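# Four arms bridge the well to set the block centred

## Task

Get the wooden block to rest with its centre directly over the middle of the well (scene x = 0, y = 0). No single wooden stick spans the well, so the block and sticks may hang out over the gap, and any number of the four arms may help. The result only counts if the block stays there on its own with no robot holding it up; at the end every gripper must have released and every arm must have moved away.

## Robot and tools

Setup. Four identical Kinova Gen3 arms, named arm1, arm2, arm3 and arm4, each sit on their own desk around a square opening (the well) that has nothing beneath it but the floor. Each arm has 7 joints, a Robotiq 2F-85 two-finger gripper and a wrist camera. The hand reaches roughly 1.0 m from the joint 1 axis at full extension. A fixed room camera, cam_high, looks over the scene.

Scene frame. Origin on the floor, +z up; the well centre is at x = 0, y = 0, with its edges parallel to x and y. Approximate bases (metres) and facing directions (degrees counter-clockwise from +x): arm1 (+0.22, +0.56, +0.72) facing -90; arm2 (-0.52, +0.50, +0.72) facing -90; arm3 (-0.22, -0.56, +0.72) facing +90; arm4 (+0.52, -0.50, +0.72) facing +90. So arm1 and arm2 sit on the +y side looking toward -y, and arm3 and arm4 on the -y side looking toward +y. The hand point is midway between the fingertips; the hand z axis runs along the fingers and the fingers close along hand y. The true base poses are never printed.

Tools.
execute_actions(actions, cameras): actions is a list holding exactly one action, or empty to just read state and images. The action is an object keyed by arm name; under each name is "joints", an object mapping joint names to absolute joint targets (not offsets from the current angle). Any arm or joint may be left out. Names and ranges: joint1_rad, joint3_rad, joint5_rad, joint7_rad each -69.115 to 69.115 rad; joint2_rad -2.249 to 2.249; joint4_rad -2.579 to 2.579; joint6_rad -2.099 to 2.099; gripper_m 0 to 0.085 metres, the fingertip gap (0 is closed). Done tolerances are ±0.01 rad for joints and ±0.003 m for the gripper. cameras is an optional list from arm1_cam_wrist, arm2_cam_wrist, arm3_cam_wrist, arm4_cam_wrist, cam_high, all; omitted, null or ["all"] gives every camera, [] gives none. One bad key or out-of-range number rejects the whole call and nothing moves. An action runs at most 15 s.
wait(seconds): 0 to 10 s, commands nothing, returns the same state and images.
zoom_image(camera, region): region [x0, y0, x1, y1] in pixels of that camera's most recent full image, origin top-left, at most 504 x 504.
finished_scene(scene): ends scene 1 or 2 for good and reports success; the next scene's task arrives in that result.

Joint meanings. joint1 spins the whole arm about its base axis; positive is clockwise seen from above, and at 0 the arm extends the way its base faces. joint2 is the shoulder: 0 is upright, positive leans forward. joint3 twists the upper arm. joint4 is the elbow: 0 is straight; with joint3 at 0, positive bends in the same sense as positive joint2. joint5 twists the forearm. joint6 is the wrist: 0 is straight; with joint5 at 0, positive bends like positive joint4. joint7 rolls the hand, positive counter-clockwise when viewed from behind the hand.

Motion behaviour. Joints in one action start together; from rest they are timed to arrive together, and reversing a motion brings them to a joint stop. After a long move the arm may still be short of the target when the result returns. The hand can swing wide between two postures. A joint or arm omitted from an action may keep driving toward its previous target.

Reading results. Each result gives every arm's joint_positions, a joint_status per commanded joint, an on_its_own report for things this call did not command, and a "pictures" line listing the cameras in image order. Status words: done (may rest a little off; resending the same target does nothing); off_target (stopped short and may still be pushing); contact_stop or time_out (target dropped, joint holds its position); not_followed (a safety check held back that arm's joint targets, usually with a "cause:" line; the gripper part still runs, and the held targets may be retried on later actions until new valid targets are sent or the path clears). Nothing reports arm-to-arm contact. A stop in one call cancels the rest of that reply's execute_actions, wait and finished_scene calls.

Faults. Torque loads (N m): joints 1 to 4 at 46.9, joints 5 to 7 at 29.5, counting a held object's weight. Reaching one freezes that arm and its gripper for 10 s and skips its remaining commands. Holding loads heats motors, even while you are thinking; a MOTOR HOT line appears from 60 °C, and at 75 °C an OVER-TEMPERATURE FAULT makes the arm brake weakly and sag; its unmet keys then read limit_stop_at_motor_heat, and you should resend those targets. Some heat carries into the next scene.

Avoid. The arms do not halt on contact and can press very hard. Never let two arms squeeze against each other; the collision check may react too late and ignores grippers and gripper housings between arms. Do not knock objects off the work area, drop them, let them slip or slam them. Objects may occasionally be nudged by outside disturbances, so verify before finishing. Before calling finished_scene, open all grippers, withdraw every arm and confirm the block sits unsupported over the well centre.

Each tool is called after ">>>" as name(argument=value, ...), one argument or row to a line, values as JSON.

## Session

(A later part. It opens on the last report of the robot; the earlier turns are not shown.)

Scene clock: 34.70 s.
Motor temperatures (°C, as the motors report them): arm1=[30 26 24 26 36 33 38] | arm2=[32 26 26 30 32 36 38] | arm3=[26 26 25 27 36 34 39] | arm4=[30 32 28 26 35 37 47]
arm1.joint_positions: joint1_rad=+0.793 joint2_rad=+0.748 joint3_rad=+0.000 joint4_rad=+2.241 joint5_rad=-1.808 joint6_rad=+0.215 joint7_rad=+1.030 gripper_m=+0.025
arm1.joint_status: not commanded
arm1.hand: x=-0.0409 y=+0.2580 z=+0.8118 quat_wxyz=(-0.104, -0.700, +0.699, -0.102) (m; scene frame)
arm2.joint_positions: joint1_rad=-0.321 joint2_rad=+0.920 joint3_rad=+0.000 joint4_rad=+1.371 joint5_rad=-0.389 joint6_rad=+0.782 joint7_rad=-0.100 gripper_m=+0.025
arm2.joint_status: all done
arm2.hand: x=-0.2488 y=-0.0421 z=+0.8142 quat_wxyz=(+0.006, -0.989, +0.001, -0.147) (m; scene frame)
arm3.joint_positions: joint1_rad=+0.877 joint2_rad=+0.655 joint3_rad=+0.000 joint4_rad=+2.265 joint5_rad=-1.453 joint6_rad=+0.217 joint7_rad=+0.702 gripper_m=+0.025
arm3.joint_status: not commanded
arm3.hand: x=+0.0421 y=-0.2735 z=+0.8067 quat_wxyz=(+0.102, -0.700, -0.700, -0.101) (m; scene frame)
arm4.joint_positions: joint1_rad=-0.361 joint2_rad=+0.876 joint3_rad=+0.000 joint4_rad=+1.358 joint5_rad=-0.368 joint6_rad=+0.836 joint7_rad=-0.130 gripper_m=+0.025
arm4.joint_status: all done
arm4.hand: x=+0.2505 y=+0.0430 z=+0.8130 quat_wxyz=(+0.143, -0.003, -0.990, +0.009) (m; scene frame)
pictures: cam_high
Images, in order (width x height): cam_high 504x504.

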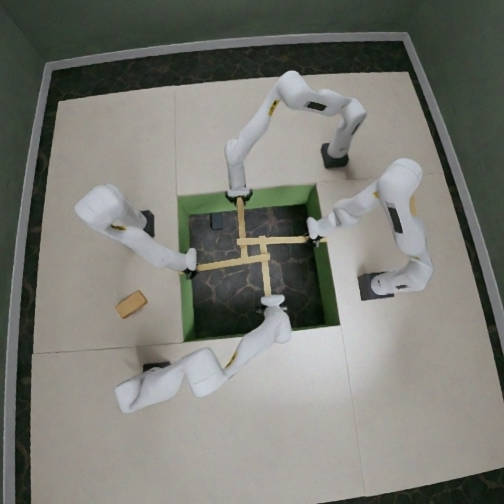

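>>> execute_actions(
  actions=[
    {"arm1":{"joints":{"joint1_rad":0.766,"joint2_rad":0.869,"joint4_rad":2.204,"joint5_rad":-2.009,"joint6_rad":0.14,"joint7_rad":1.212}},"arm3":{"joints":{"joint1_rad":0.841,"joint2_rad":0.774,"joint4_rad":2.236,"joint5_rad":-1.524,"joint6_rad":0.13,"joint7_rad":0.75}},"arm2":{"joints":{"joint1_rad":-0.364,"joint2_rad":0.999,"joint4_rad":1.342,"joint5_rad":-0.245,"joint6_rad":0.743,"joint7_rad":-0.238}},"arm4":{"joints":{"joint1_rad":-0.403,"joint2_rad":0.95,"joint4_rad":1.339,"joint5_rad":-0.232,"joint6_rad":0.794,"joint7_rad":-0.25}}},
  ],
  cameras=["cam_high"],
)

>>> zoom_image(
  camera="cam_high",
  region=[160, 170, 350, 360],
)

>>> zoom_image(
  camera="cam_high",
  region=[225, 225, 285, 285],
)

Scene clock: 36.50 s.
Motor temperatures (°C, as the motors report them): arm1=[30 26 24 26 36 33 38] | arm2=[32 26 26 30 32 36 38] | arm3=[26 26 25 27 36 34 39] | arm4=[30 32 28 26 35 37 47]
arm1.joint_positions: joint1_rad=+0.766 joint2_rad=+0.869 joint3_rad=+0.000 joint4_rad=+2.204 joint5_rad=-2.009 joint6_rad=+0.140 joint7_rad=+1.212 gripper_m=+0.025
arm1.joint_status: all done
arm1.hand: x=-0.0415 y=+0.2780 z=+0.7642 quat_wxyz=(-0.065, -0.703, +0.705, -0.064) (m; scene frame)
arm2.joint_positions: joint1_rad=-0.364 joint2_rad=+1.000 joint3_rad=+0.000 joint4_rad=+1.342 joint5_rad=-0.245 joint6_rad=+0.743 joint7_rad=-0.238 gripper_m=+0.025
arm2.joint_status: all done
arm2.hand: x=-0.2556 y=-0.0405 z=+0.7668 quat_wxyz=(+0.007, -0.996, +0.002, -0.092) (m; scene frame)
arm3.joint_positions: joint1_rad=+0.841 joint2_rad=+0.774 joint3_rad=+0.000 joint4_rad=+2.236 joint5_rad=-1.524 joint6_rad=+0.130 joint7_rad=+0.750 gripper_m=+0.025
arm3.joint_status: all done
arm3.hand: x=+0.0421 y=-0.2905 z=+0.7611 quat_wxyz=(+0.064, -0.705, -0.703, -0.063) (m; scene frame)
arm4.joint_positions: joint1_rad=-0.403 joint2_rad=+0.950 joint3_rad=+0.000 joint4_rad=+1.339 joint5_rad=-0.232 joint6_rad=+0.794 joint7_rad=-0.250 gripper_m=+0.025
arm4.joint_status: all done
arm4.hand: x=+0.2581 y=+0.0416 z=+0.7672 quat_wxyz=(+0.089, -0.001, -0.996, +0.008) (m; scene frame)
pictures: cam_high
Images, in order (width x height): cam_high 504x504.

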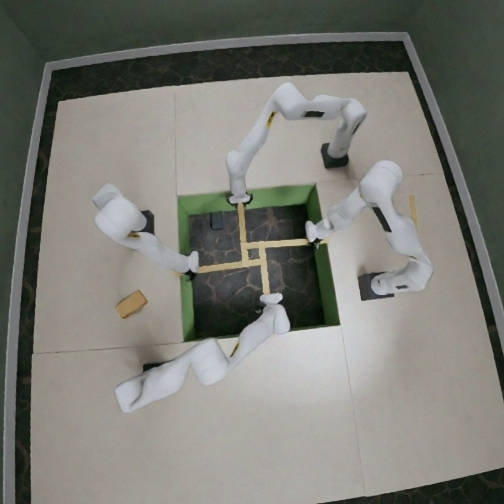

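Region (160, 170, 350, 360) of cam_high's 504x504 image, scaled by 2.653, with more detail than that image has.

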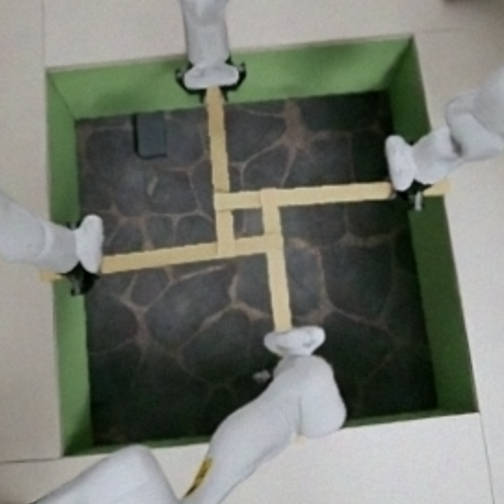

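Region (225, 225, 285, 285) of cam_high's 504x504 image, scaled by 8.400, with more detail than that image has.

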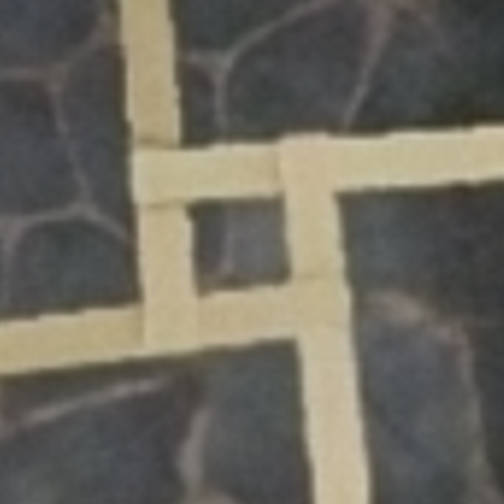

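>>> execute_actions(
  actions=[
    {"arm1":{"joints":{"gripper_m":0.04}},"arm3":{"joints":{"gripper_m":0.04}}},
  ],
  cameras=[],
)

>>> execute_actions(
  actions=[
    {"arm2":{"joints":{"gripper_m":0.04}},"arm4":{"joints":{"gripper_m":0.04}}},
  ],
  cameras=["cam_high"],
)

>>> zoom_image(
  camera="cam_high",
  region=[160, 170, 350, 360],
)

Scene clock: 37.40 s.
Motor temperatures (°C, as the motors report them): arm1=[30 26 24 26 36 33 38] | arm2=[32 26 26 30 32 36 38] | arm3=[26 26 25 27 36 34 39] | arm4=[30 32 28 26 35 37 47]
arm1.joint_positions: joint1_rad=+0.766 joint2_rad=+0.869 joint3_rad=+0.000 joint4_rad=+2.204 joint5_rad=-2.009 joint6_rad=+0.140 joint7_rad=+1.212 gripper_m=+0.040
arm1.joint_status: all done
arm1.hand: x=-0.0415 y=+0.2779 z=+0.7642 quat_wxyz=(-0.065, -0.703, +0.705, -0.064) (m; scene frame)
arm2.joint_positions: joint1_rad=-0.364 joint2_rad=+1.000 joint3_rad=+0.000 joint4_rad=+1.342 joint5_rad=-0.245 joint6_rad=+0.743 joint7_rad=-0.238 gripper_m=+0.025
arm2.joint_status: not commanded
arm2.hand: x=-0.2557 y=-0.0405 z=+0.7667 quat_wxyz=(+0.007, -0.996, +0.002, -0.092) (m; scene frame)
arm3.joint_positions: joint1_rad=+0.841 joint2_rad=+0.774 joint3_rad=+0.000 joint4_rad=+2.236 joint5_rad=-1.524 joint6_rad=+0.130 joint7_rad=+0.750 gripper_m=+0.040
arm3.joint_status: all done
arm3.hand: x=+0.0421 y=-0.2904 z=+0.7611 quat_wxyz=(+0.064, -0.705, -0.703, -0.063) (m; scene frame)
arm4.joint_positions: joint1_rad=-0.403 joint2_rad=+0.951 joint3_rad=+0.000 joint4_rad=+1.339 joint5_rad=-0.232 joint6_rad=+0.794 joint7_rad=-0.250 gripper_m=+0.025
arm4.joint_status: not commanded
arm4.hand: x=+0.2582 y=+0.0415 z=+0.7670 quat_wxyz=(+0.088, -0.001, -0.996, +0.009) (m; scene frame)
pictures: none
No camera images: the call's "cameras" was empty. Leave "cameras" out to get every camera's image.

Scene clock: 38.17 s.
Motor temperatures (°C, as the motors report them): arm1=[30 26 24 26 36 33 38] | arm2=[32 26 26 30 32 36 38] | arm3=[26 26 25 27 36 34 39] | arm4=[30 32 28 26 35 37 47]
arm1.joint_positions: joint1_rad=+0.766 joint2_rad=+0.869 joint3_rad=+0.000 joint4_rad=+2.204 joint5_rad=-2.009 joint6_rad=+0.140 joint7_rad=+1.212 gripper_m=+0.040
arm1.joint_status: not commanded
arm1.hand: x=-0.0415 y=+0.2779 z=+0.7642 quat_wxyz=(-0.065, -0.703, +0.705, -0.064) (m; scene frame)
arm2.joint_positions: joint1_rad=-0.364 joint2_rad=+0.999 joint3_rad=+0.000 joint4_rad=+1.342 joint5_rad=-0.245 joint6_rad=+0.743 joint7_rad=-0.238 gripper_m=+0.040
arm2.joint_status: all done
arm2.hand: x=-0.2554 y=-0.0409 z=+0.7673 quat_wxyz=(+0.006, -0.996, +0.002, -0.092) (m; scene frame)
arm3.joint_positions: joint1_rad=+0.841 joint2_rad=+0.774 joint3_rad=+0.000 joint4_rad=+2.236 joint5_rad=-1.524 joint6_rad=+0.130 joint7_rad=+0.750 gripper_m=+0.040
arm3.joint_status: not commanded
arm3.hand: x=+0.0421 y=-0.2904 z=+0.7611 quat_wxyz=(+0.064, -0.705, -0.703, -0.063) (m; scene frame)
arm4.joint_positions: joint1_rad=-0.403 joint2_rad=+0.950 joint3_rad=+0.000 joint4_rad=+1.339 joint5_rad=-0.232 joint6_rad=+0.794 joint7_rad=-0.250 gripper_m=+0.040
arm4.joint_status: all done
arm4.hand: x=+0.2579 y=+0.0418 z=+0.7675 quat_wxyz=(+0.089, -0.001, -0.996, +0.008) (m; scene frame)
pictures: cam_high
Images, in order (width x height): cam_high 504x504.

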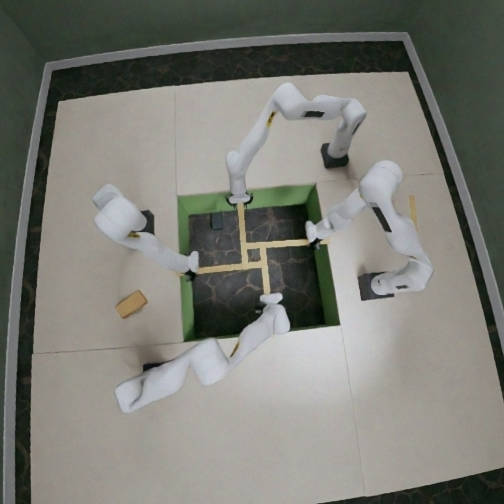

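Region (160, 170, 350, 360) of cam_high's 504x504 image, scaled by 2.653, with more detail than that image has.

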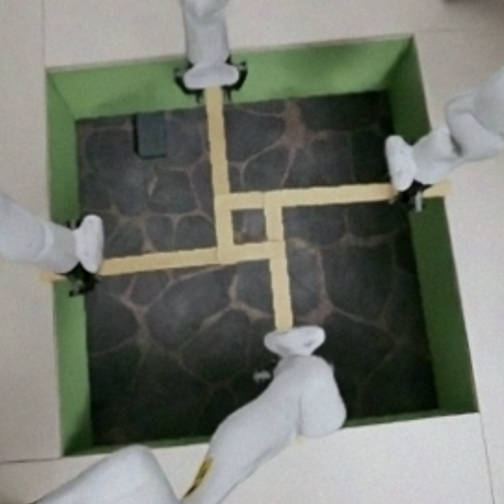

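>>> execute_actions(
  actions=[
    {"arm1":{"joints":{"joint1_rad":0.793,"joint2_rad":0.748,"joint4_rad":2.241,"joint5_rad":-1.808,"joint6_rad":0.215,"joint7_rad":1.03,"gripper_m":0.085}},"arm3":{"joints":{"joint1_rad":0.877,"joint2_rad":0.655,"joint4_rad":2.265,"joint5_rad":-1.453,"joint6_rad":0.217,"joint7_rad":0.702,"gripper_m":0.085}},"arm2":{"joints":{"joint1_rad":-0.321,"joint2_rad":0.919,"joint4_rad":1.371,"joint5_rad":-0.389,"joint6_rad":0.782,"joint7_rad":-0.10,"gripper_m":0.085}},"arm4":{"joints":{"joint1_rad":-0.361,"joint2_rad":0.876,"joint4_rad":1.358,"joint5_rad":-0.368,"joint6_rad":0.836,"joint7_rad":-0.13,"gripper_m":0.085}}},
  ],
  cameras=[],
)

>>> execute_actions(
  actions=[
    {"arm1":{"joints":{"joint1_rad":1.8,"joint2_rad":0.3}},"arm2":{"joints":{"joint1_rad":0.6,"joint2_rad":0.4}},"arm4":{"joints":{"joint1_rad":0.6,"joint2_rad":0.4}},"arm3":{"joints":{"joint1_rad":1.674,"joint2_rad":0.622,"joint4_rad":2.041,"joint5_rad":0,"joint6_rad":0.479,"joint7_rad":0.47}}},
  ],
  cameras=["cam_high","arm3_cam_wrist"],
)

Scene clock: 39.60 s.
Motor temperatures (°C, as the motors report them): arm1=[30 26 24 26 36 33 38] | arm2=[32 26 26 30 32 36 38] | arm3=[26 26 25 27 36 34 39] | arm4=[30 32 28 26 35 37 47]
arm1.joint_positions: joint1_rad=+0.793 joint2_rad=+0.748 joint3_rad=+0.000 joint4_rad=+2.241 joint5_rad=-1.808 joint6_rad=+0.215 joint7_rad=+1.030 gripper_m=+0.085
arm1.joint_status: all done
arm1.hand: x=-0.0410 y=+0.2578 z=+0.8119 quat_wxyz=(-0.104, -0.700, +0.699, -0.102) (m; scene frame)
arm2.joint_positions: joint1_rad=-0.321 joint2_rad=+0.919 joint3_rad=+0.000 joint4_rad=+1.371 joint5_rad=-0.389 joint6_rad=+0.782 joint7_rad=-0.100 gripper_m=+0.085
arm2.joint_status: all done
arm2.hand: x=-0.2485 y=-0.0423 z=+0.8147 quat_wxyz=(+0.006, -0.989, +0.001, -0.147) (m; scene frame)
arm3.joint_positions: joint1_rad=+0.877 joint2_rad=+0.655 joint3_rad=+0.000 joint4_rad=+2.265 joint5_rad=-1.453 joint6_rad=+0.217 joint7_rad=+0.702 gripper_m=+0.085
arm3.joint_status: all done
arm3.hand: x=+0.0421 y=-0.2733 z=+0.8068 quat_wxyz=(+0.103, -0.700, -0.700, -0.102) (m; scene frame)
arm4.joint_positions: joint1_rad=-0.361 joint2_rad=+0.876 joint3_rad=+0.000 joint4_rad=+1.358 joint5_rad=-0.368 joint6_rad=+0.836 joint7_rad=-0.130 gripper_m=+0.085
arm4.joint_status: all done
arm4.hand: x=+0.2503 y=+0.0431 z=+0.8133 quat_wxyz=(+0.143, -0.003, -0.990, +0.009) (m; scene frame)
pictures: none
No camera images: the call's "cameras" was empty. Leave "cameras" out to get every camera's image.

Scene clock: 42.00 s.
Motor temperatures (°C, as the motors report them): arm1=[30 26 24 26 36 33 38] | arm2=[32 26 26 30 32 36 38] | arm3=[26 26 25 27 36 34 39] | arm4=[30 32 28 26 36 37 47]
arm1.joint_positions: joint1_rad=+1.800 joint2_rad=+0.300 joint3_rad=+0.000 joint4_rad=+2.241 joint5_rad=-1.808 joint6_rad=+0.215 joint7_rad=+1.030 gripper_m=+0.085
arm1.joint_status: all done
arm1.hand: x=-0.2642 y=+0.6389 z=+1.0126 quat_wxyz=(-0.327, -0.285, +0.898, +0.070) (m; scene frame)
arm2.joint_positions: joint1_rad=+0.600 joint2_rad=+0.400 joint3_rad=+0.000 joint4_rad=+1.371 joint5_rad=-0.389 joint6_rad=+0.782 joint7_rad=-0.100 gripper_m=+0.085
arm2.joint_status: all done
arm2.hand: x=-0.8123 y=-0.0867 z=+1.1436 quat_wxyz=(-0.309, -0.862, +0.389, -0.102) (m; scene frame)
arm3.joint_positions: joint1_rad=+1.674 joint2_rad=+0.622 joint3_rad=+0.000 joint4_rad=+2.041 joint5_rad=+0.000 joint6_rad=+0.479 joint7_rad=+0.470 gripper_m=+0.085
arm3.joint_status: all done
arm3.hand: x=+0.1702 y=-0.6121 z=+0.8297 quat_wxyz=(+0.001, -0.553, -0.833, +0.000) (m; scene frame)
arm4.joint_positions: joint1_rad=+0.600 joint2_rad=+0.400 joint3_rad=+0.000 joint4_rad=+1.358 joint5_rad=-0.368 joint6_rad=+0.836 joint7_rad=-0.130 gripper_m=+0.085
arm4.joint_status: all done
arm4.hand: x=+0.8289 y=+0.0665 z=+1.1150 quat_wxyz=(+0.094, -0.413, -0.859, -0.290) (m; scene frame)
pictures: arm3_cam_wrist, cam_high
Images, in order (width x height): arm3_cam_wrist 504x504, cam_high 504x504.

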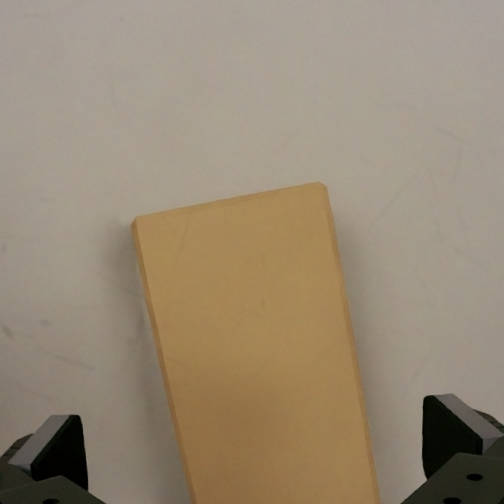

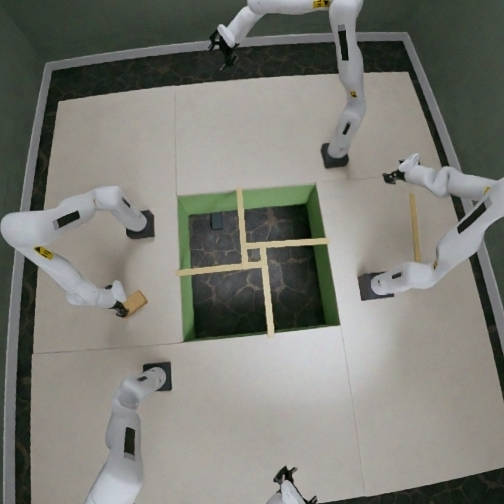

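>>> execute_actions(
  actions=[
    {"arm3":{"joints":{"joint1_rad":1.644,"joint2_rad":0.823,"joint4_rad":2.053,"joint6_rad":0.266,"joint7_rad":0.55}}},
  ],
  cameras=[],
)

>>> execute_actions(
  actions=[
    {"arm3":{"joints":{"gripper_m":0.04}}},
  ],
  cameras=["cam_high"],
)

>>> zoom_image(
  camera="cam_high",
  region=[90, 265, 170, 345],
)

>>> execute_actions(
  actions=[
    {"arm3":{"joints":{"joint2_rad":0.5,"joint6_rad":0.589}}},
  ],
  cameras=[],
)

>>> execute_actions(
  actions=[
    {"arm3":{"joints":{"joint1_rad":0.36,"joint2_rad":0.8955,"joint4_rad":1.2095,"joint6_rad":1.037,"joint7_rad":-1.416}}},
  ],
  cameras=["cam_high","arm3_cam_wrist"],
)

Scene clock: 43.87 s.
Motor temperatures (°C, as the motors report them): arm1=[30 26 24 26 36 33 38] | arm2=[32 26 26 30 32 36 38] | arm3=[26 26 25 27 36 34 39] | arm4=[30 32 28 26 36 37 47]
arm1.joint_positions: joint1_rad=+1.800 joint2_rad=+0.300 joint3_rad=+0.000 joint4_rad=+2.241 joint5_rad=-1.808 joint6_rad=+0.215 joint7_rad=+1.030 gripper_m=+0.085
arm1.joint_status: not commanded
arm1.hand: x=-0.2642 y=+0.6390 z=+1.0127 quat_wxyz=(-0.327, -0.285, +0.898, +0.071) (m; scene frame)
arm2.joint_positions: joint1_rad=+0.600 joint2_rad=+0.400 joint3_rad=+0.000 joint4_rad=+1.371 joint5_rad=-0.389 joint6_rad=+0.782 joint7_rad=-0.100 gripper_m=+0.085
arm2.joint_status: not commanded
arm2.hand: x=-0.8123 y=-0.0867 z=+1.1436 quat_wxyz=(-0.309, -0.862, +0.389, -0.102) (m; scene frame)
arm3.joint_positions: joint1_rad=+1.644 joint2_rad=+0.823 joint3_rad=+0.000 joint4_rad=+2.053 joint5_rad=+0.000 joint6_rad=+0.266 joint7_rad=+0.550 gripper_m=+0.085
arm3.joint_status: all done
arm3.hand: x=+0.1726 y=-0.6005 z=+0.7497 quat_wxyz=(+0.001, -0.506, -0.863, +0.000) (m; scene frame)
arm4.joint_positions: joint1_rad=+0.600 joint2_rad=+0.400 joint3_rad=+0.000 joint4_rad=+1.358 joint5_rad=-0.368 joint6_rad=+0.836 joint7_rad=-0.130 gripper_m=+0.085
arm4.joint_status: not commanded
arm4.hand: x=+0.8289 y=+0.0665 z=+1.1151 quat_wxyz=(+0.094, -0.413, -0.859, -0.290) (m; scene frame)
pictures: none
No camera images: the call's "cameras" was empty. Leave "cameras" out to get every camera's image.

Scene clock: 44.70 s.
Motor temperatures (°C, as the motors report them): arm1=[30 26 24 26 36 33 38] | arm2=[32 26 26 30 32 36 38] | arm3=[26 26 25 27 36 34 39] | arm4=[30 32 28 26 36 37 47]
arm1.joint_positions: joint1_rad=+1.800 joint2_rad=+0.300 joint3_rad=+0.000 joint4_rad=+2.241 joint5_rad=-1.808 joint6_rad=+0.215 joint7_rad=+1.030 gripper_m=+0.085
arm1.joint_status: not commanded
arm1.hand: x=-0.2642 y=+0.6390 z=+1.0127 quat_wxyz=(-0.327, -0.285, +0.898, +0.071) (m; scene frame)
arm2.joint_positions: joint1_rad=+0.600 joint2_rad=+0.400 joint3_rad=+0.000 joint4_rad=+1.371 joint5_rad=-0.389 joint6_rad=+0.782 joint7_rad=-0.100 gripper_m=+0.085
arm2.joint_status: not commanded
arm2.hand: x=-0.8123 y=-0.0867 z=+1.1436 quat_wxyz=(-0.309, -0.862, +0.389, -0.102) (m; scene frame)
arm3.joint_positions: joint1_rad=+1.644 joint2_rad=+0.820 joint3_rad=+0.000 joint4_rad=+2.054 joint5_rad=+0.000 joint6_rad=+0.268 joint7_rad=+0.550 gripper_m=+0.066
arm3.joint_status: gripper_m off_target (ended at +0.066, target +0.040)
arm3.hand: x=+0.1721 y=-0.6007 z=+0.7507 quat_wxyz=(+0.001, -0.506, -0.863, +0.001) (m; scene frame)
arm4.joint_positions: joint1_rad=+0.600 joint2_rad=+0.400 joint3_rad=+0.000 joint4_rad=+1.358 joint5_rad=-0.368 joint6_rad=+0.836 joint7_rad=-0.130 gripper_m=+0.085
arm4.joint_status: not commanded
arm4.hand: x=+0.8289 y=+0.0665 z=+1.1151 quat_wxyz=(+0.094, -0.413, -0.859, -0.290) (m; scene frame)
pictures: cam_high
Images, in order (width x height): cam_high 504x504.

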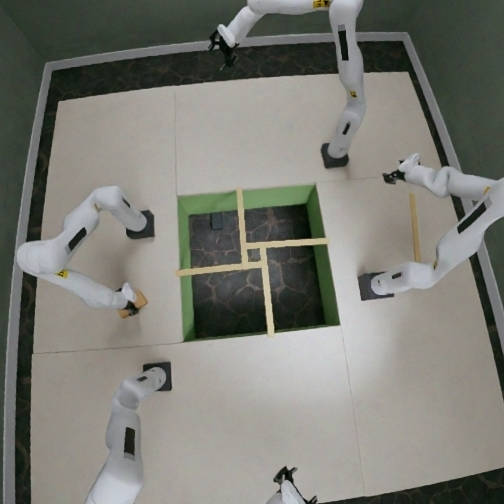

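Region (90, 265, 170, 345) of cam_high's 504x504 image, scaled by 6.300, with more detail than that image has.

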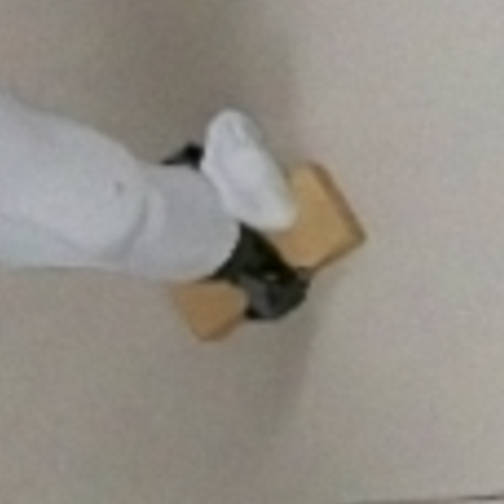

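Scene clock: 46.23 s.
Motor temperatures (°C, as the motors report them): arm1=[30 26 24 26 36 33 38] | arm2=[32 26 26 30 32 36 38] | arm3=[26 26 25 27 36 34 39] | arm4=[30 32 28 26 36 37 47]
arm1.joint_positions: joint1_rad=+1.800 joint2_rad=+0.300 joint3_rad=+0.000 joint4_rad=+2.241 joint5_rad=-1.808 joint6_rad=+0.215 joint7_rad=+1.030 gripper_m=+0.085
arm1.joint_status: not commanded
arm1.hand: x=-0.2642 y=+0.6390 z=+1.0127 quat_wxyz=(-0.327, -0.285, +0.898, +0.071) (m; scene frame)
arm2.joint_positions: joint1_rad=+0.600 joint2_rad=+0.400 joint3_rad=+0.000 joint4_rad=+1.371 joint5_rad=-0.389 joint6_rad=+0.782 joint7_rad=-0.100 gripper_m=+0.085
arm2.joint_status: not commanded
arm2.hand: x=-0.8123 y=-0.0867 z=+1.1436 quat_wxyz=(-0.309, -0.862, +0.389, -0.102) (m; scene frame)
arm3.joint_positions: joint1_rad=+1.644 joint2_rad=+0.501 joint3_rad=+0.000 joint4_rad=+2.054 joint5_rad=+0.000 joint6_rad=+0.589 joint7_rad=+0.550 gripper_m=+0.066
arm3.joint_status: all done
arm3.hand: x=+0.1573 y=-0.5998 z=+0.8740 quat_wxyz=(+0.001, -0.506, -0.863, +0.001) (m; scene frame)
arm4.joint_positions: joint1_rad=+0.600 joint2_rad=+0.400 joint3_rad=+0.000 joint4_rad=+1.358 joint5_rad=-0.368 joint6_rad=+0.836 joint7_rad=-0.130 gripper_m=+0.085
arm4.joint_status: not commanded
arm4.hand: x=+0.8289 y=+0.0665 z=+1.1151 quat_wxyz=(+0.094, -0.413, -0.859, -0.290) (m; scene frame)
pictures: none
No camera images: the call's "cameras" was empty. Leave "cameras" out to get every camera's image.

Scene clock: 49.03 s.
Motor temperatures (°C, as the motors report them): arm1=[30 26 24 26 36 33 38] | arm2=[32 26 26 30 32 36 38] | arm3=[26 26 25 27 36 34 39] | arm4=[30 32 28 26 36 37 47]
arm1.joint_positions: joint1_rad=+1.800 joint2_rad=+0.300 joint3_rad=+0.000 joint4_rad=+2.241 joint5_rad=-1.808 joint6_rad=+0.215 joint7_rad=+1.030 gripper_m=+0.085
arm1.joint_status: not commanded
arm1.hand: x=-0.2642 y=+0.6390 z=+1.0127 quat_wxyz=(-0.327, -0.285, +0.898, +0.071) (m; scene frame)
arm2.joint_positions: joint1_rad=+0.600 joint2_rad=+0.400 joint3_rad=+0.000 joint4_rad=+1.371 joint5_rad=-0.389 joint6_rad=+0.782 joint7_rad=-0.100 gripper_m=+0.085
arm2.joint_status: not commanded
arm2.hand: x=-0.8123 y=-0.0867 z=+1.1436 quat_wxyz=(-0.309, -0.862, +0.389, -0.102) (m; scene frame)
arm3.joint_positions: joint1_rad=+0.360 joint2_rad=+0.897 joint3_rad=+0.000 joint4_rad=+1.210 joint5_rad=+0.000 joint6_rad=+1.037 joint7_rad=-1.416 gripper_m=+0.066
arm3.joint_status: all done
arm3.hand: x=-0.0013 y=-0.0015 z=+0.8686 quat_wxyz=(+0.000, -0.765, -0.644, +0.002) (m; scene frame)
arm4.joint_positions: joint1_rad=+0.600 joint2_rad=+0.400 joint3_rad=+0.000 joint4_rad=+1.358 joint5_rad=-0.368 joint6_rad=+0.836 joint7_rad=-0.130 gripper_m=+0.085
arm4.joint_status: not commanded
arm4.hand: x=+0.8289 y=+0.0665 z=+1.1151 quat_wxyz=(+0.094, -0.413, -0.859, -0.290) (m; scene frame)
pictures: arm3_cam_wrist, cam_high
Images, in order (width x height): arm3_cam_wrist 504x504, cam_high 504x504.

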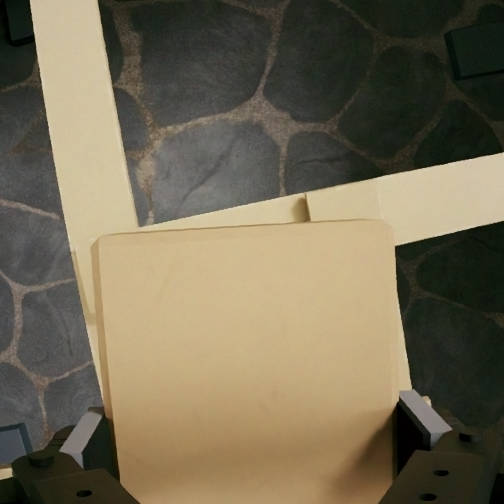

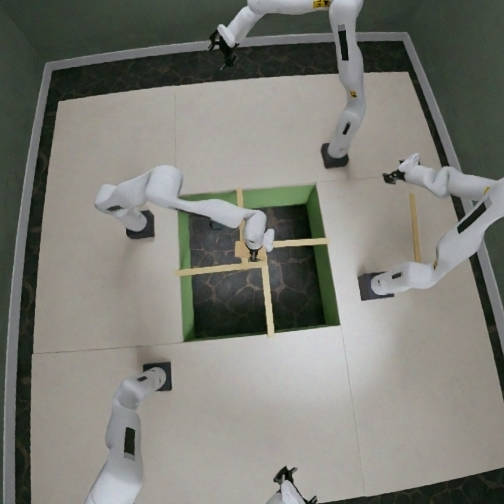

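>>> execute_actions(
  actions=[
    {"arm3":{"joints":{"joint2_rad":0.961,"joint4_rad":1.2395,"joint6_rad":0.941,"joint7_rad":-1.32}}},
  ],
  cameras=["arm3_cam_wrist"],
)

>>> execute_actions(
  actions=[
    {"arm3":{"joints":{"joint2_rad":0.972,"joint6_rad":0.93}}},
  ],
  cameras=["arm3_cam_wrist"],
)

Scene clock: 50.10 s.
Motor temperatures (°C, as the motors report them): arm1=[30 26 24 26 36 33 38] | arm2=[32 26 26 30 32 36 38] | arm3=[26 26 25 27 36 34 39] | arm4=[30 32 28 26 36 37 47]
arm1.joint_positions: joint1_rad=+1.800 joint2_rad=+0.300 joint3_rad=+0.000 joint4_rad=+2.241 joint5_rad=-1.808 joint6_rad=+0.215 joint7_rad=+1.030 gripper_m=+0.085
arm1.joint_status: not commanded
arm1.hand: x=-0.2642 y=+0.6390 z=+1.0127 quat_wxyz=(-0.327, -0.285, +0.898, +0.071) (m; scene frame)
arm2.joint_positions: joint1_rad=+0.600 joint2_rad=+0.400 joint3_rad=+0.000 joint4_rad=+1.371 joint5_rad=-0.389 joint6_rad=+0.782 joint7_rad=-0.100 gripper_m=+0.085
arm2.joint_status: not commanded
arm2.hand: x=-0.8123 y=-0.0867 z=+1.1436 quat_wxyz=(-0.309, -0.862, +0.389, -0.102) (m; scene frame)
arm3.joint_positions: joint1_rad=+0.360 joint2_rad=+0.963 joint3_rad=+0.000 joint4_rad=+1.240 joint5_rad=+0.000 joint6_rad=+0.941 joint7_rad=-1.320 gripper_m=+0.066
arm3.joint_status: all done
arm3.hand: x=-0.0014 y=-0.0014 z=+0.8215 quat_wxyz=(+0.000, -0.733, -0.680, +0.001) (m; scene frame)
arm4.joint_positions: joint1_rad=+0.600 joint2_rad=+0.400 joint3_rad=+0.000 joint4_rad=+1.358 joint5_rad=-0.368 joint6_rad=+0.836 joint7_rad=-0.130 gripper_m=+0.085
arm4.joint_status: not commanded
arm4.hand: x=+0.8289 y=+0.0665 z=+1.1151 quat_wxyz=(+0.094, -0.413, -0.859, -0.290) (m; scene frame)
pictures: arm3_cam_wrist
Images, in order (width x height): arm3_cam_wrist 504x504.

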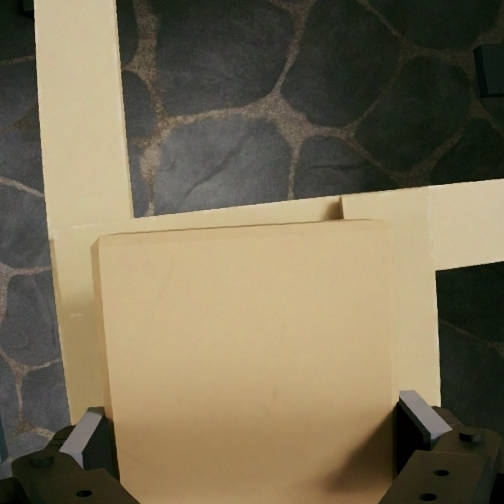

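Scene clock: 50.63 s.
Motor temperatures (°C, as the motors report them): arm1=[30 26 24 26 36 33 38] | arm2=[32 26 26 30 32 36 38] | arm3=[26 26 25 27 36 34 39] | arm4=[30 32 28 26 36 37 47]
arm1.joint_positions: joint1_rad=+1.800 joint2_rad=+0.300 joint3_rad=+0.000 joint4_rad=+2.241 joint5_rad=-1.808 joint6_rad=+0.215 joint7_rad=+1.030 gripper_m=+0.085
arm1.joint_status: not commanded
arm1.hand: x=-0.2642 y=+0.6390 z=+1.0127 quat_wxyz=(-0.327, -0.285, +0.898, +0.071) (m; scene frame)
arm2.joint_positions: joint1_rad=+0.600 joint2_rad=+0.400 joint3_rad=+0.000 joint4_rad=+1.371 joint5_rad=-0.389 joint6_rad=+0.782 joint7_rad=-0.100 gripper_m=+0.085
arm2.joint_status: not commanded
arm2.hand: x=-0.8123 y=-0.0867 z=+1.1436 quat_wxyz=(-0.309, -0.862, +0.389, -0.102) (m; scene frame)
arm3.joint_positions: joint1_rad=+0.360 joint2_rad=+0.974 joint3_rad=+0.000 joint4_rad=+1.240 joint5_rad=+0.000 joint6_rad=+0.930 joint7_rad=-1.320 gripper_m=+0.066
arm3.joint_status: all done
arm3.hand: x=-0.0012 y=-0.0009 z=+0.8149 quat_wxyz=(+0.000, -0.733, -0.680, +0.001) (m; scene frame)
arm4.joint_positions: joint1_rad=+0.600 joint2_rad=+0.400 joint3_rad=+0.000 joint4_rad=+1.358 joint5_rad=-0.368 joint6_rad=+0.836 joint7_rad=-0.130 gripper_m=+0.085
arm4.joint_status: not commanded
arm4.hand: x=+0.8289 y=+0.0665 z=+1.1151 quat_wxyz=(+0.094, -0.413, -0.859, -0.290) (m; scene frame)
pictures: arm3_cam_wrist
Images, in order (width x height): arm3_cam_wrist 504x504.

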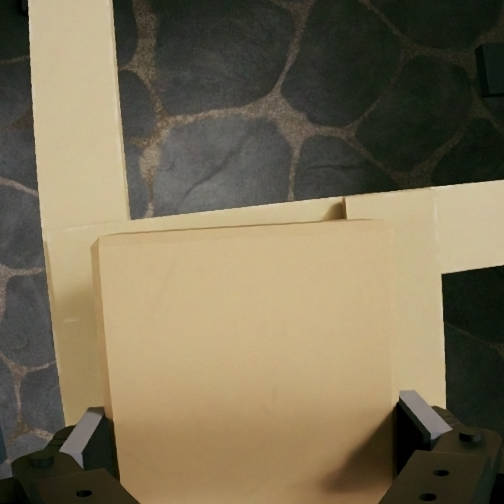

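>>> execute_actions(
  actions=[
    {"arm3":{"joints":{"joint1_rad":0.356,"joint2_rad":1.006,"joint4_rad":1.19,"joint6_rad":0.946}}},
  ],
  cameras=[],
)

>>> execute_actions(
  actions=[
    {"arm3":{"joints":{"joint2_rad":1.017,"joint6_rad":0.935}}},
  ],
  cameras=["arm3_cam_wrist","cam_high"],
)

>>> zoom_image(
  camera="cam_high",
  region=[215, 215, 295, 295],
)

Scene clock: 51.67 s.
Motor temperatures (°C, as the motors report them): arm1=[30 26 24 26 36 33 38] | arm2=[32 26 26 30 32 36 38] | arm3=[26 26 25 27 36 34 39] | arm4=[30 32 28 26 36 37 47]
arm1.joint_positions: joint1_rad=+1.800 joint2_rad=+0.300 joint3_rad=+0.000 joint4_rad=+2.241 joint5_rad=-1.808 joint6_rad=+0.215 joint7_rad=+1.030 gripper_m=+0.085
arm1.joint_status: not commanded
arm1.hand: x=-0.2642 y=+0.6390 z=+1.0127 quat_wxyz=(-0.327, -0.285, +0.898, +0.071) (m; scene frame)
arm2.joint_positions: joint1_rad=+0.600 joint2_rad=+0.400 joint3_rad=+0.000 joint4_rad=+1.371 joint5_rad=-0.389 joint6_rad=+0.782 joint7_rad=-0.100 gripper_m=+0.085
arm2.joint_status: not commanded
arm2.hand: x=-0.8123 y=-0.0867 z=+1.1436 quat_wxyz=(-0.309, -0.862, +0.389, -0.102) (m; scene frame)
arm3.joint_positions: joint1_rad=+0.356 joint2_rad=+1.008 joint3_rad=+0.000 joint4_rad=+1.191 joint5_rad=+0.000 joint6_rad=+0.946 joint7_rad=-1.320 gripper_m=+0.066
arm3.joint_status: all done
arm3.hand: x=-0.0001 y=+0.0100 z=+0.8068 quat_wxyz=(+0.000, -0.732, -0.681, +0.002) (m; scene frame)
arm4.joint_positions: joint1_rad=+0.600 joint2_rad=+0.400 joint3_rad=+0.000 joint4_rad=+1.358 joint5_rad=-0.368 joint6_rad=+0.836 joint7_rad=-0.130 gripper_m=+0.085
arm4.joint_status: not commanded
arm4.hand: x=+0.8289 y=+0.0665 z=+1.1151 quat_wxyz=(+0.094, -0.413, -0.859, -0.290) (m; scene frame)
pictures: none
No camera images: the call's "cameras" was empty. Leave "cameras" out to get every camera's image.

Scene clock: 52.20 s.
Motor temperatures (°C, as the motors report them): arm1=[30 26 24 26 36 33 38] | arm2=[32 26 26 30 32 36 38] | arm3=[26 26 25 27 36 34 39] | arm4=[30 32 28 26 36 37 47]
arm1.joint_positions: joint1_rad=+1.800 joint2_rad=+0.300 joint3_rad=+0.000 joint4_rad=+2.241 joint5_rad=-1.808 joint6_rad=+0.215 joint7_rad=+1.030 gripper_m=+0.085
arm1.joint_status: not commanded
arm1.hand: x=-0.2642 y=+0.6390 z=+1.0127 quat_wxyz=(-0.327, -0.285, +0.898, +0.071) (m; scene frame)
arm2.joint_positions: joint1_rad=+0.600 joint2_rad=+0.400 joint3_rad=+0.000 joint4_rad=+1.371 joint5_rad=-0.389 joint6_rad=+0.782 joint7_rad=-0.100 gripper_m=+0.085
arm2.joint_status: not commanded
arm2.hand: x=-0.8123 y=-0.0867 z=+1.1436 quat_wxyz=(-0.309, -0.862, +0.389, -0.102) (m; scene frame)
arm3.joint_positions: joint1_rad=+0.356 joint2_rad=+1.019 joint3_rad=+0.000 joint4_rad=+1.191 joint5_rad=+0.000 joint6_rad=+0.935 joint7_rad=-1.320 gripper_m=+0.066
arm3.joint_status: all done
arm3.hand: x=+0.0000 y=+0.0104 z=+0.8001 quat_wxyz=(+0.000, -0.732, -0.681, +0.002) (m; scene frame)
arm4.joint_positions: joint1_rad=+0.600 joint2_rad=+0.400 joint3_rad=+0.000 joint4_rad=+1.358 joint5_rad=-0.368 joint6_rad=+0.836 joint7_rad=-0.130 gripper_m=+0.085
arm4.joint_status: not commanded
arm4.hand: x=+0.8289 y=+0.0665 z=+1.1151 quat_wxyz=(+0.094, -0.413, -0.859, -0.290) (m; scene frame)
pictures: arm3_cam_wrist, cam_high
Images, in order (width x height): arm3_cam_wrist 504x504, cam_high 504x504.

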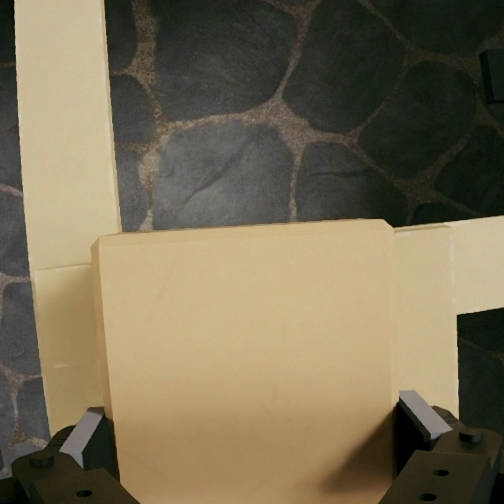

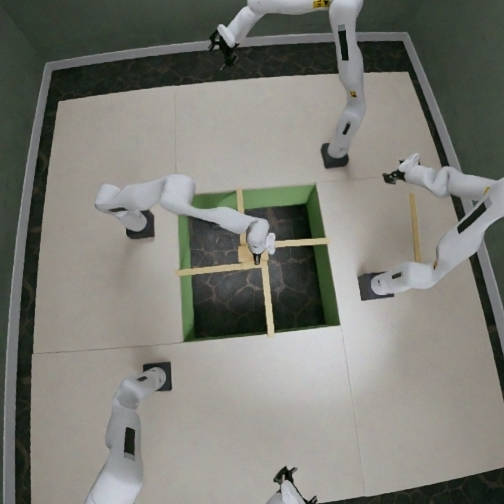

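Region (215, 215, 295, 295) of cam_high's 504x504 image, scaled by 6.300, with more detail than that image has.

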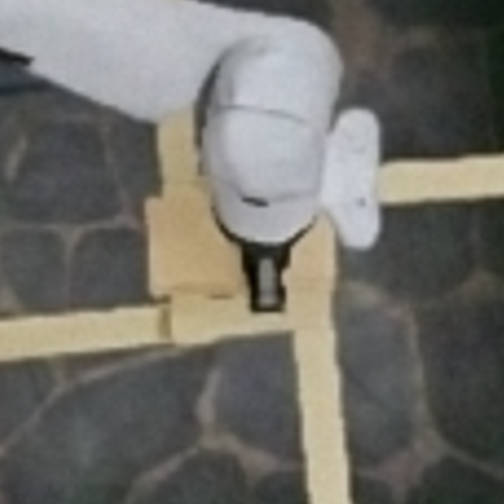

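>>> execute_actions(
  actions=[
    {"arm3":{"joints":{"joint2_rad":1.025,"joint6_rad":0.92}}},
  ],
  cameras=[],
)

Scene clock: 52.80 s.
Motor temperatures (°C, as the motors report them): arm1=[30 26 24 26 36 33 38] | arm2=[32 26 26 30 32 36 38] | arm3=[26 26 25 27 36 34 39] | arm4=[30 32 28 26 36 37 47]
arm1.joint_positions: joint1_rad=+1.800 joint2_rad=+0.300 joint3_rad=+0.000 joint4_rad=+2.241 joint5_rad=-1.808 joint6_rad=+0.215 joint7_rad=+1.030 gripper_m=+0.085
arm1.joint_status: not commanded
arm1.hand: x=-0.2642 y=+0.6390 z=+1.0127 quat_wxyz=(-0.327, -0.285, +0.898, +0.071) (m; scene frame)
arm2.joint_positions: joint1_rad=+0.600 joint2_rad=+0.400 joint3_rad=+0.000 joint4_rad=+1.371 joint5_rad=-0.389 joint6_rad=+0.782 joint7_rad=-0.100 gripper_m=+0.085
arm2.joint_status: not commanded
arm2.hand: x=-0.8123 y=-0.0867 z=+1.1436 quat_wxyz=(-0.309, -0.862, +0.389, -0.102) (m; scene frame)
arm3.joint_positions: joint1_rad=+0.356 joint2_rad=+1.023 joint3_rad=+0.000 joint4_rad=+1.190 joint5_rad=+0.000 joint6_rad=+0.922 joint7_rad=-1.320 gripper_m=+0.066
arm3.joint_status: all done
arm3.hand: x=+0.0008 y=+0.0133 z=+0.7978 quat_wxyz=(+0.002, -0.732, -0.681, -0.002) (m; scene frame)
arm4.joint_positions: joint1_rad=+0.600 joint2_rad=+0.400 joint3_rad=+0.000 joint4_rad=+1.358 joint5_rad=-0.368 joint6_rad=+0.836 joint7_rad=-0.130 gripper_m=+0.085
arm4.joint_status: not commanded
arm4.hand: x=+0.8289 y=+0.0665 z=+1.1151 quat_wxyz=(+0.094, -0.413, -0.859, -0.290) (m; scene frame)
pictures: none
No camera images: the call's "cameras" was empty. Leave "cameras" out to get every camera's image.

Contact. Release and lift.

>>> execute_actions(
  actions=[
    {"arm3":{"joints":{"gripper_m":0.085}}},
  ],
  cameras=[],
)

>>> execute_actions(
  actions=[
    {"arm3":{"joints":{"joint2_rad":0.5,"joint6_rad":1.44}}},
  ],
  cameras=["cam_high","arm3_cam_wrist"],
)

Scene clock: 53.90 s.
Motor temperatures (°C, as the motors report them): arm1=[30 26 24 26 36 33 38] | arm2=[32 26 26 30 32 36 38] | arm3=[26 26 25 27 36 34 39] | arm4=[30 32 28 26 36 37 47]
arm1.joint_positions: joint1_rad=+1.800 joint2_rad=+0.300 joint3_rad=+0.000 joint4_rad=+2.241 joint5_rad=-1.808 joint6_rad=+0.215 joint7_rad=+1.030 gripper_m=+0.085
arm1.joint_status: not commanded
arm1.hand: x=-0.2642 y=+0.6390 z=+1.0127 quat_wxyz=(-0.327, -0.285, +0.898, +0.071) (m; scene frame)
arm2.joint_positions: joint1_rad=+0.600 joint2_rad=+0.400 joint3_rad=+0.000 joint4_rad=+1.371 joint5_rad=-0.389 joint6_rad=+0.782 joint7_rad=-0.100 gripper_m=+0.085
arm2.joint_status: not commanded
arm2.hand: x=-0.8123 y=-0.0867 z=+1.1436 quat_wxyz=(-0.309, -0.862, +0.389, -0.102) (m; scene frame)
arm3.joint_positions: joint1_rad=+0.356 joint2_rad=+1.025 joint3_rad=+0.000 joint4_rad=+1.190 joint5_rad=+0.000 joint6_rad=+0.920 joint7_rad=-1.320 gripper_m=+0.085
arm3.joint_status: all done
arm3.hand: x=+0.0011 y=+0.0135 z=+0.7965 quat_wxyz=(+0.002, -0.732, -0.681, -0.002) (m; scene frame)
arm4.joint_positions: joint1_rad=+0.600 joint2_rad=+0.400 joint3_rad=+0.000 joint4_rad=+1.358 joint5_rad=-0.368 joint6_rad=+0.836 joint7_rad=-0.130 gripper_m=+0.085
arm4.joint_status: not commanded
arm4.hand: x=+0.8289 y=+0.0665 z=+1.1151 quat_wxyz=(+0.094, -0.413, -0.859, -0.290) (m; scene frame)
pictures: none
No camera images: the call's "cameras" was empty. Leave "cameras" out to get every camera's image.

Scene clock: 55.73 s.
Motor temperatures (°C, as the motors report them): arm1=[30 26 24 26 36 33 38] | arm2=[32 26 26 30 32 36 38] | arm3=[26 26 25 27 36 34 39] | arm4=[30 32 28 26 36 37 47]
arm1.joint_positions: joint1_rad=+1.800 joint2_rad=+0.300 joint3_rad=+0.000 joint4_rad=+2.241 joint5_rad=-1.808 joint6_rad=+0.215 joint7_rad=+1.030 gripper_m=+0.085
arm1.joint_status: not commanded
arm1.hand: x=-0.2642 y=+0.6390 z=+1.0127 quat_wxyz=(-0.327, -0.285, +0.898, +0.071) (m; scene frame)
arm2.joint_positions: joint1_rad=+0.600 joint2_rad=+0.400 joint3_rad=+0.000 joint4_rad=+1.371 joint5_rad=-0.389 joint6_rad=+0.782 joint7_rad=-0.100 gripper_m=+0.085
arm2.joint_status: not commanded
arm2.hand: x=-0.8123 y=-0.0867 z=+1.1436 quat_wxyz=(-0.309, -0.862, +0.389, -0.102) (m; scene frame)
arm3.joint_positions: joint1_rad=+0.356 joint2_rad=+0.500 joint3_rad=+0.000 joint4_rad=+1.190 joint5_rad=+0.000 joint6_rad=+1.440 joint7_rad=-1.320 gripper_m=+0.085
arm3.joint_status: all done
arm3.hand: x=-0.0289 y=-0.0771 z=+1.0987 quat_wxyz=(+0.003, -0.732, -0.681, -0.005) (m; scene frame)
arm4.joint_positions: joint1_rad=+0.600 joint2_rad=+0.400 joint3_rad=+0.000 joint4_rad=+1.358 joint5_rad=-0.368 joint6_rad=+0.836 joint7_rad=-0.130 gripper_m=+0.085
arm4.joint_status: not commanded
arm4.hand: x=+0.8289 y=+0.0665 z=+1.1151 quat_wxyz=(+0.094, -0.413, -0.859, -0.290) (m; scene frame)
pictures: arm3_cam_wrist, cam_high
Images, in order (width x height): arm3_cam_wrist 504x504, cam_high 504x504.

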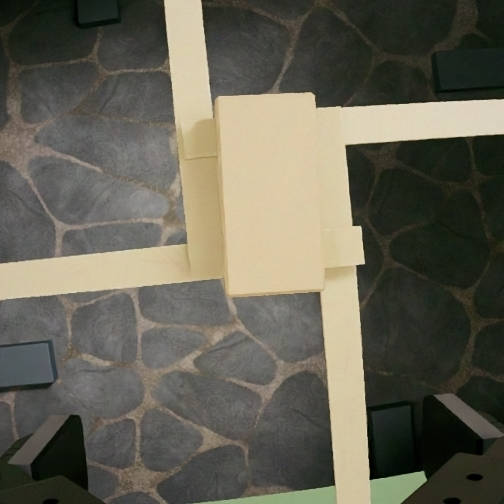

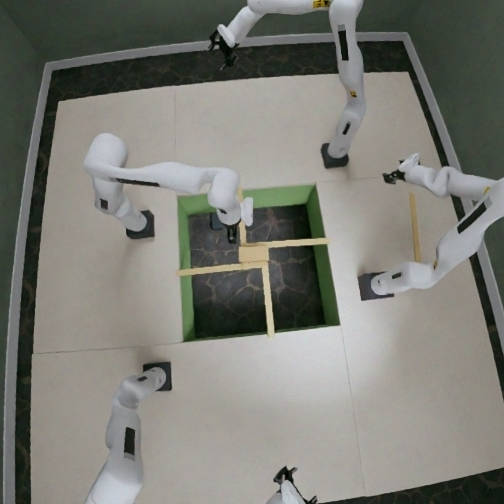

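>>> finished_scene(
  scene=1,
)

The scene is finished: the task was done.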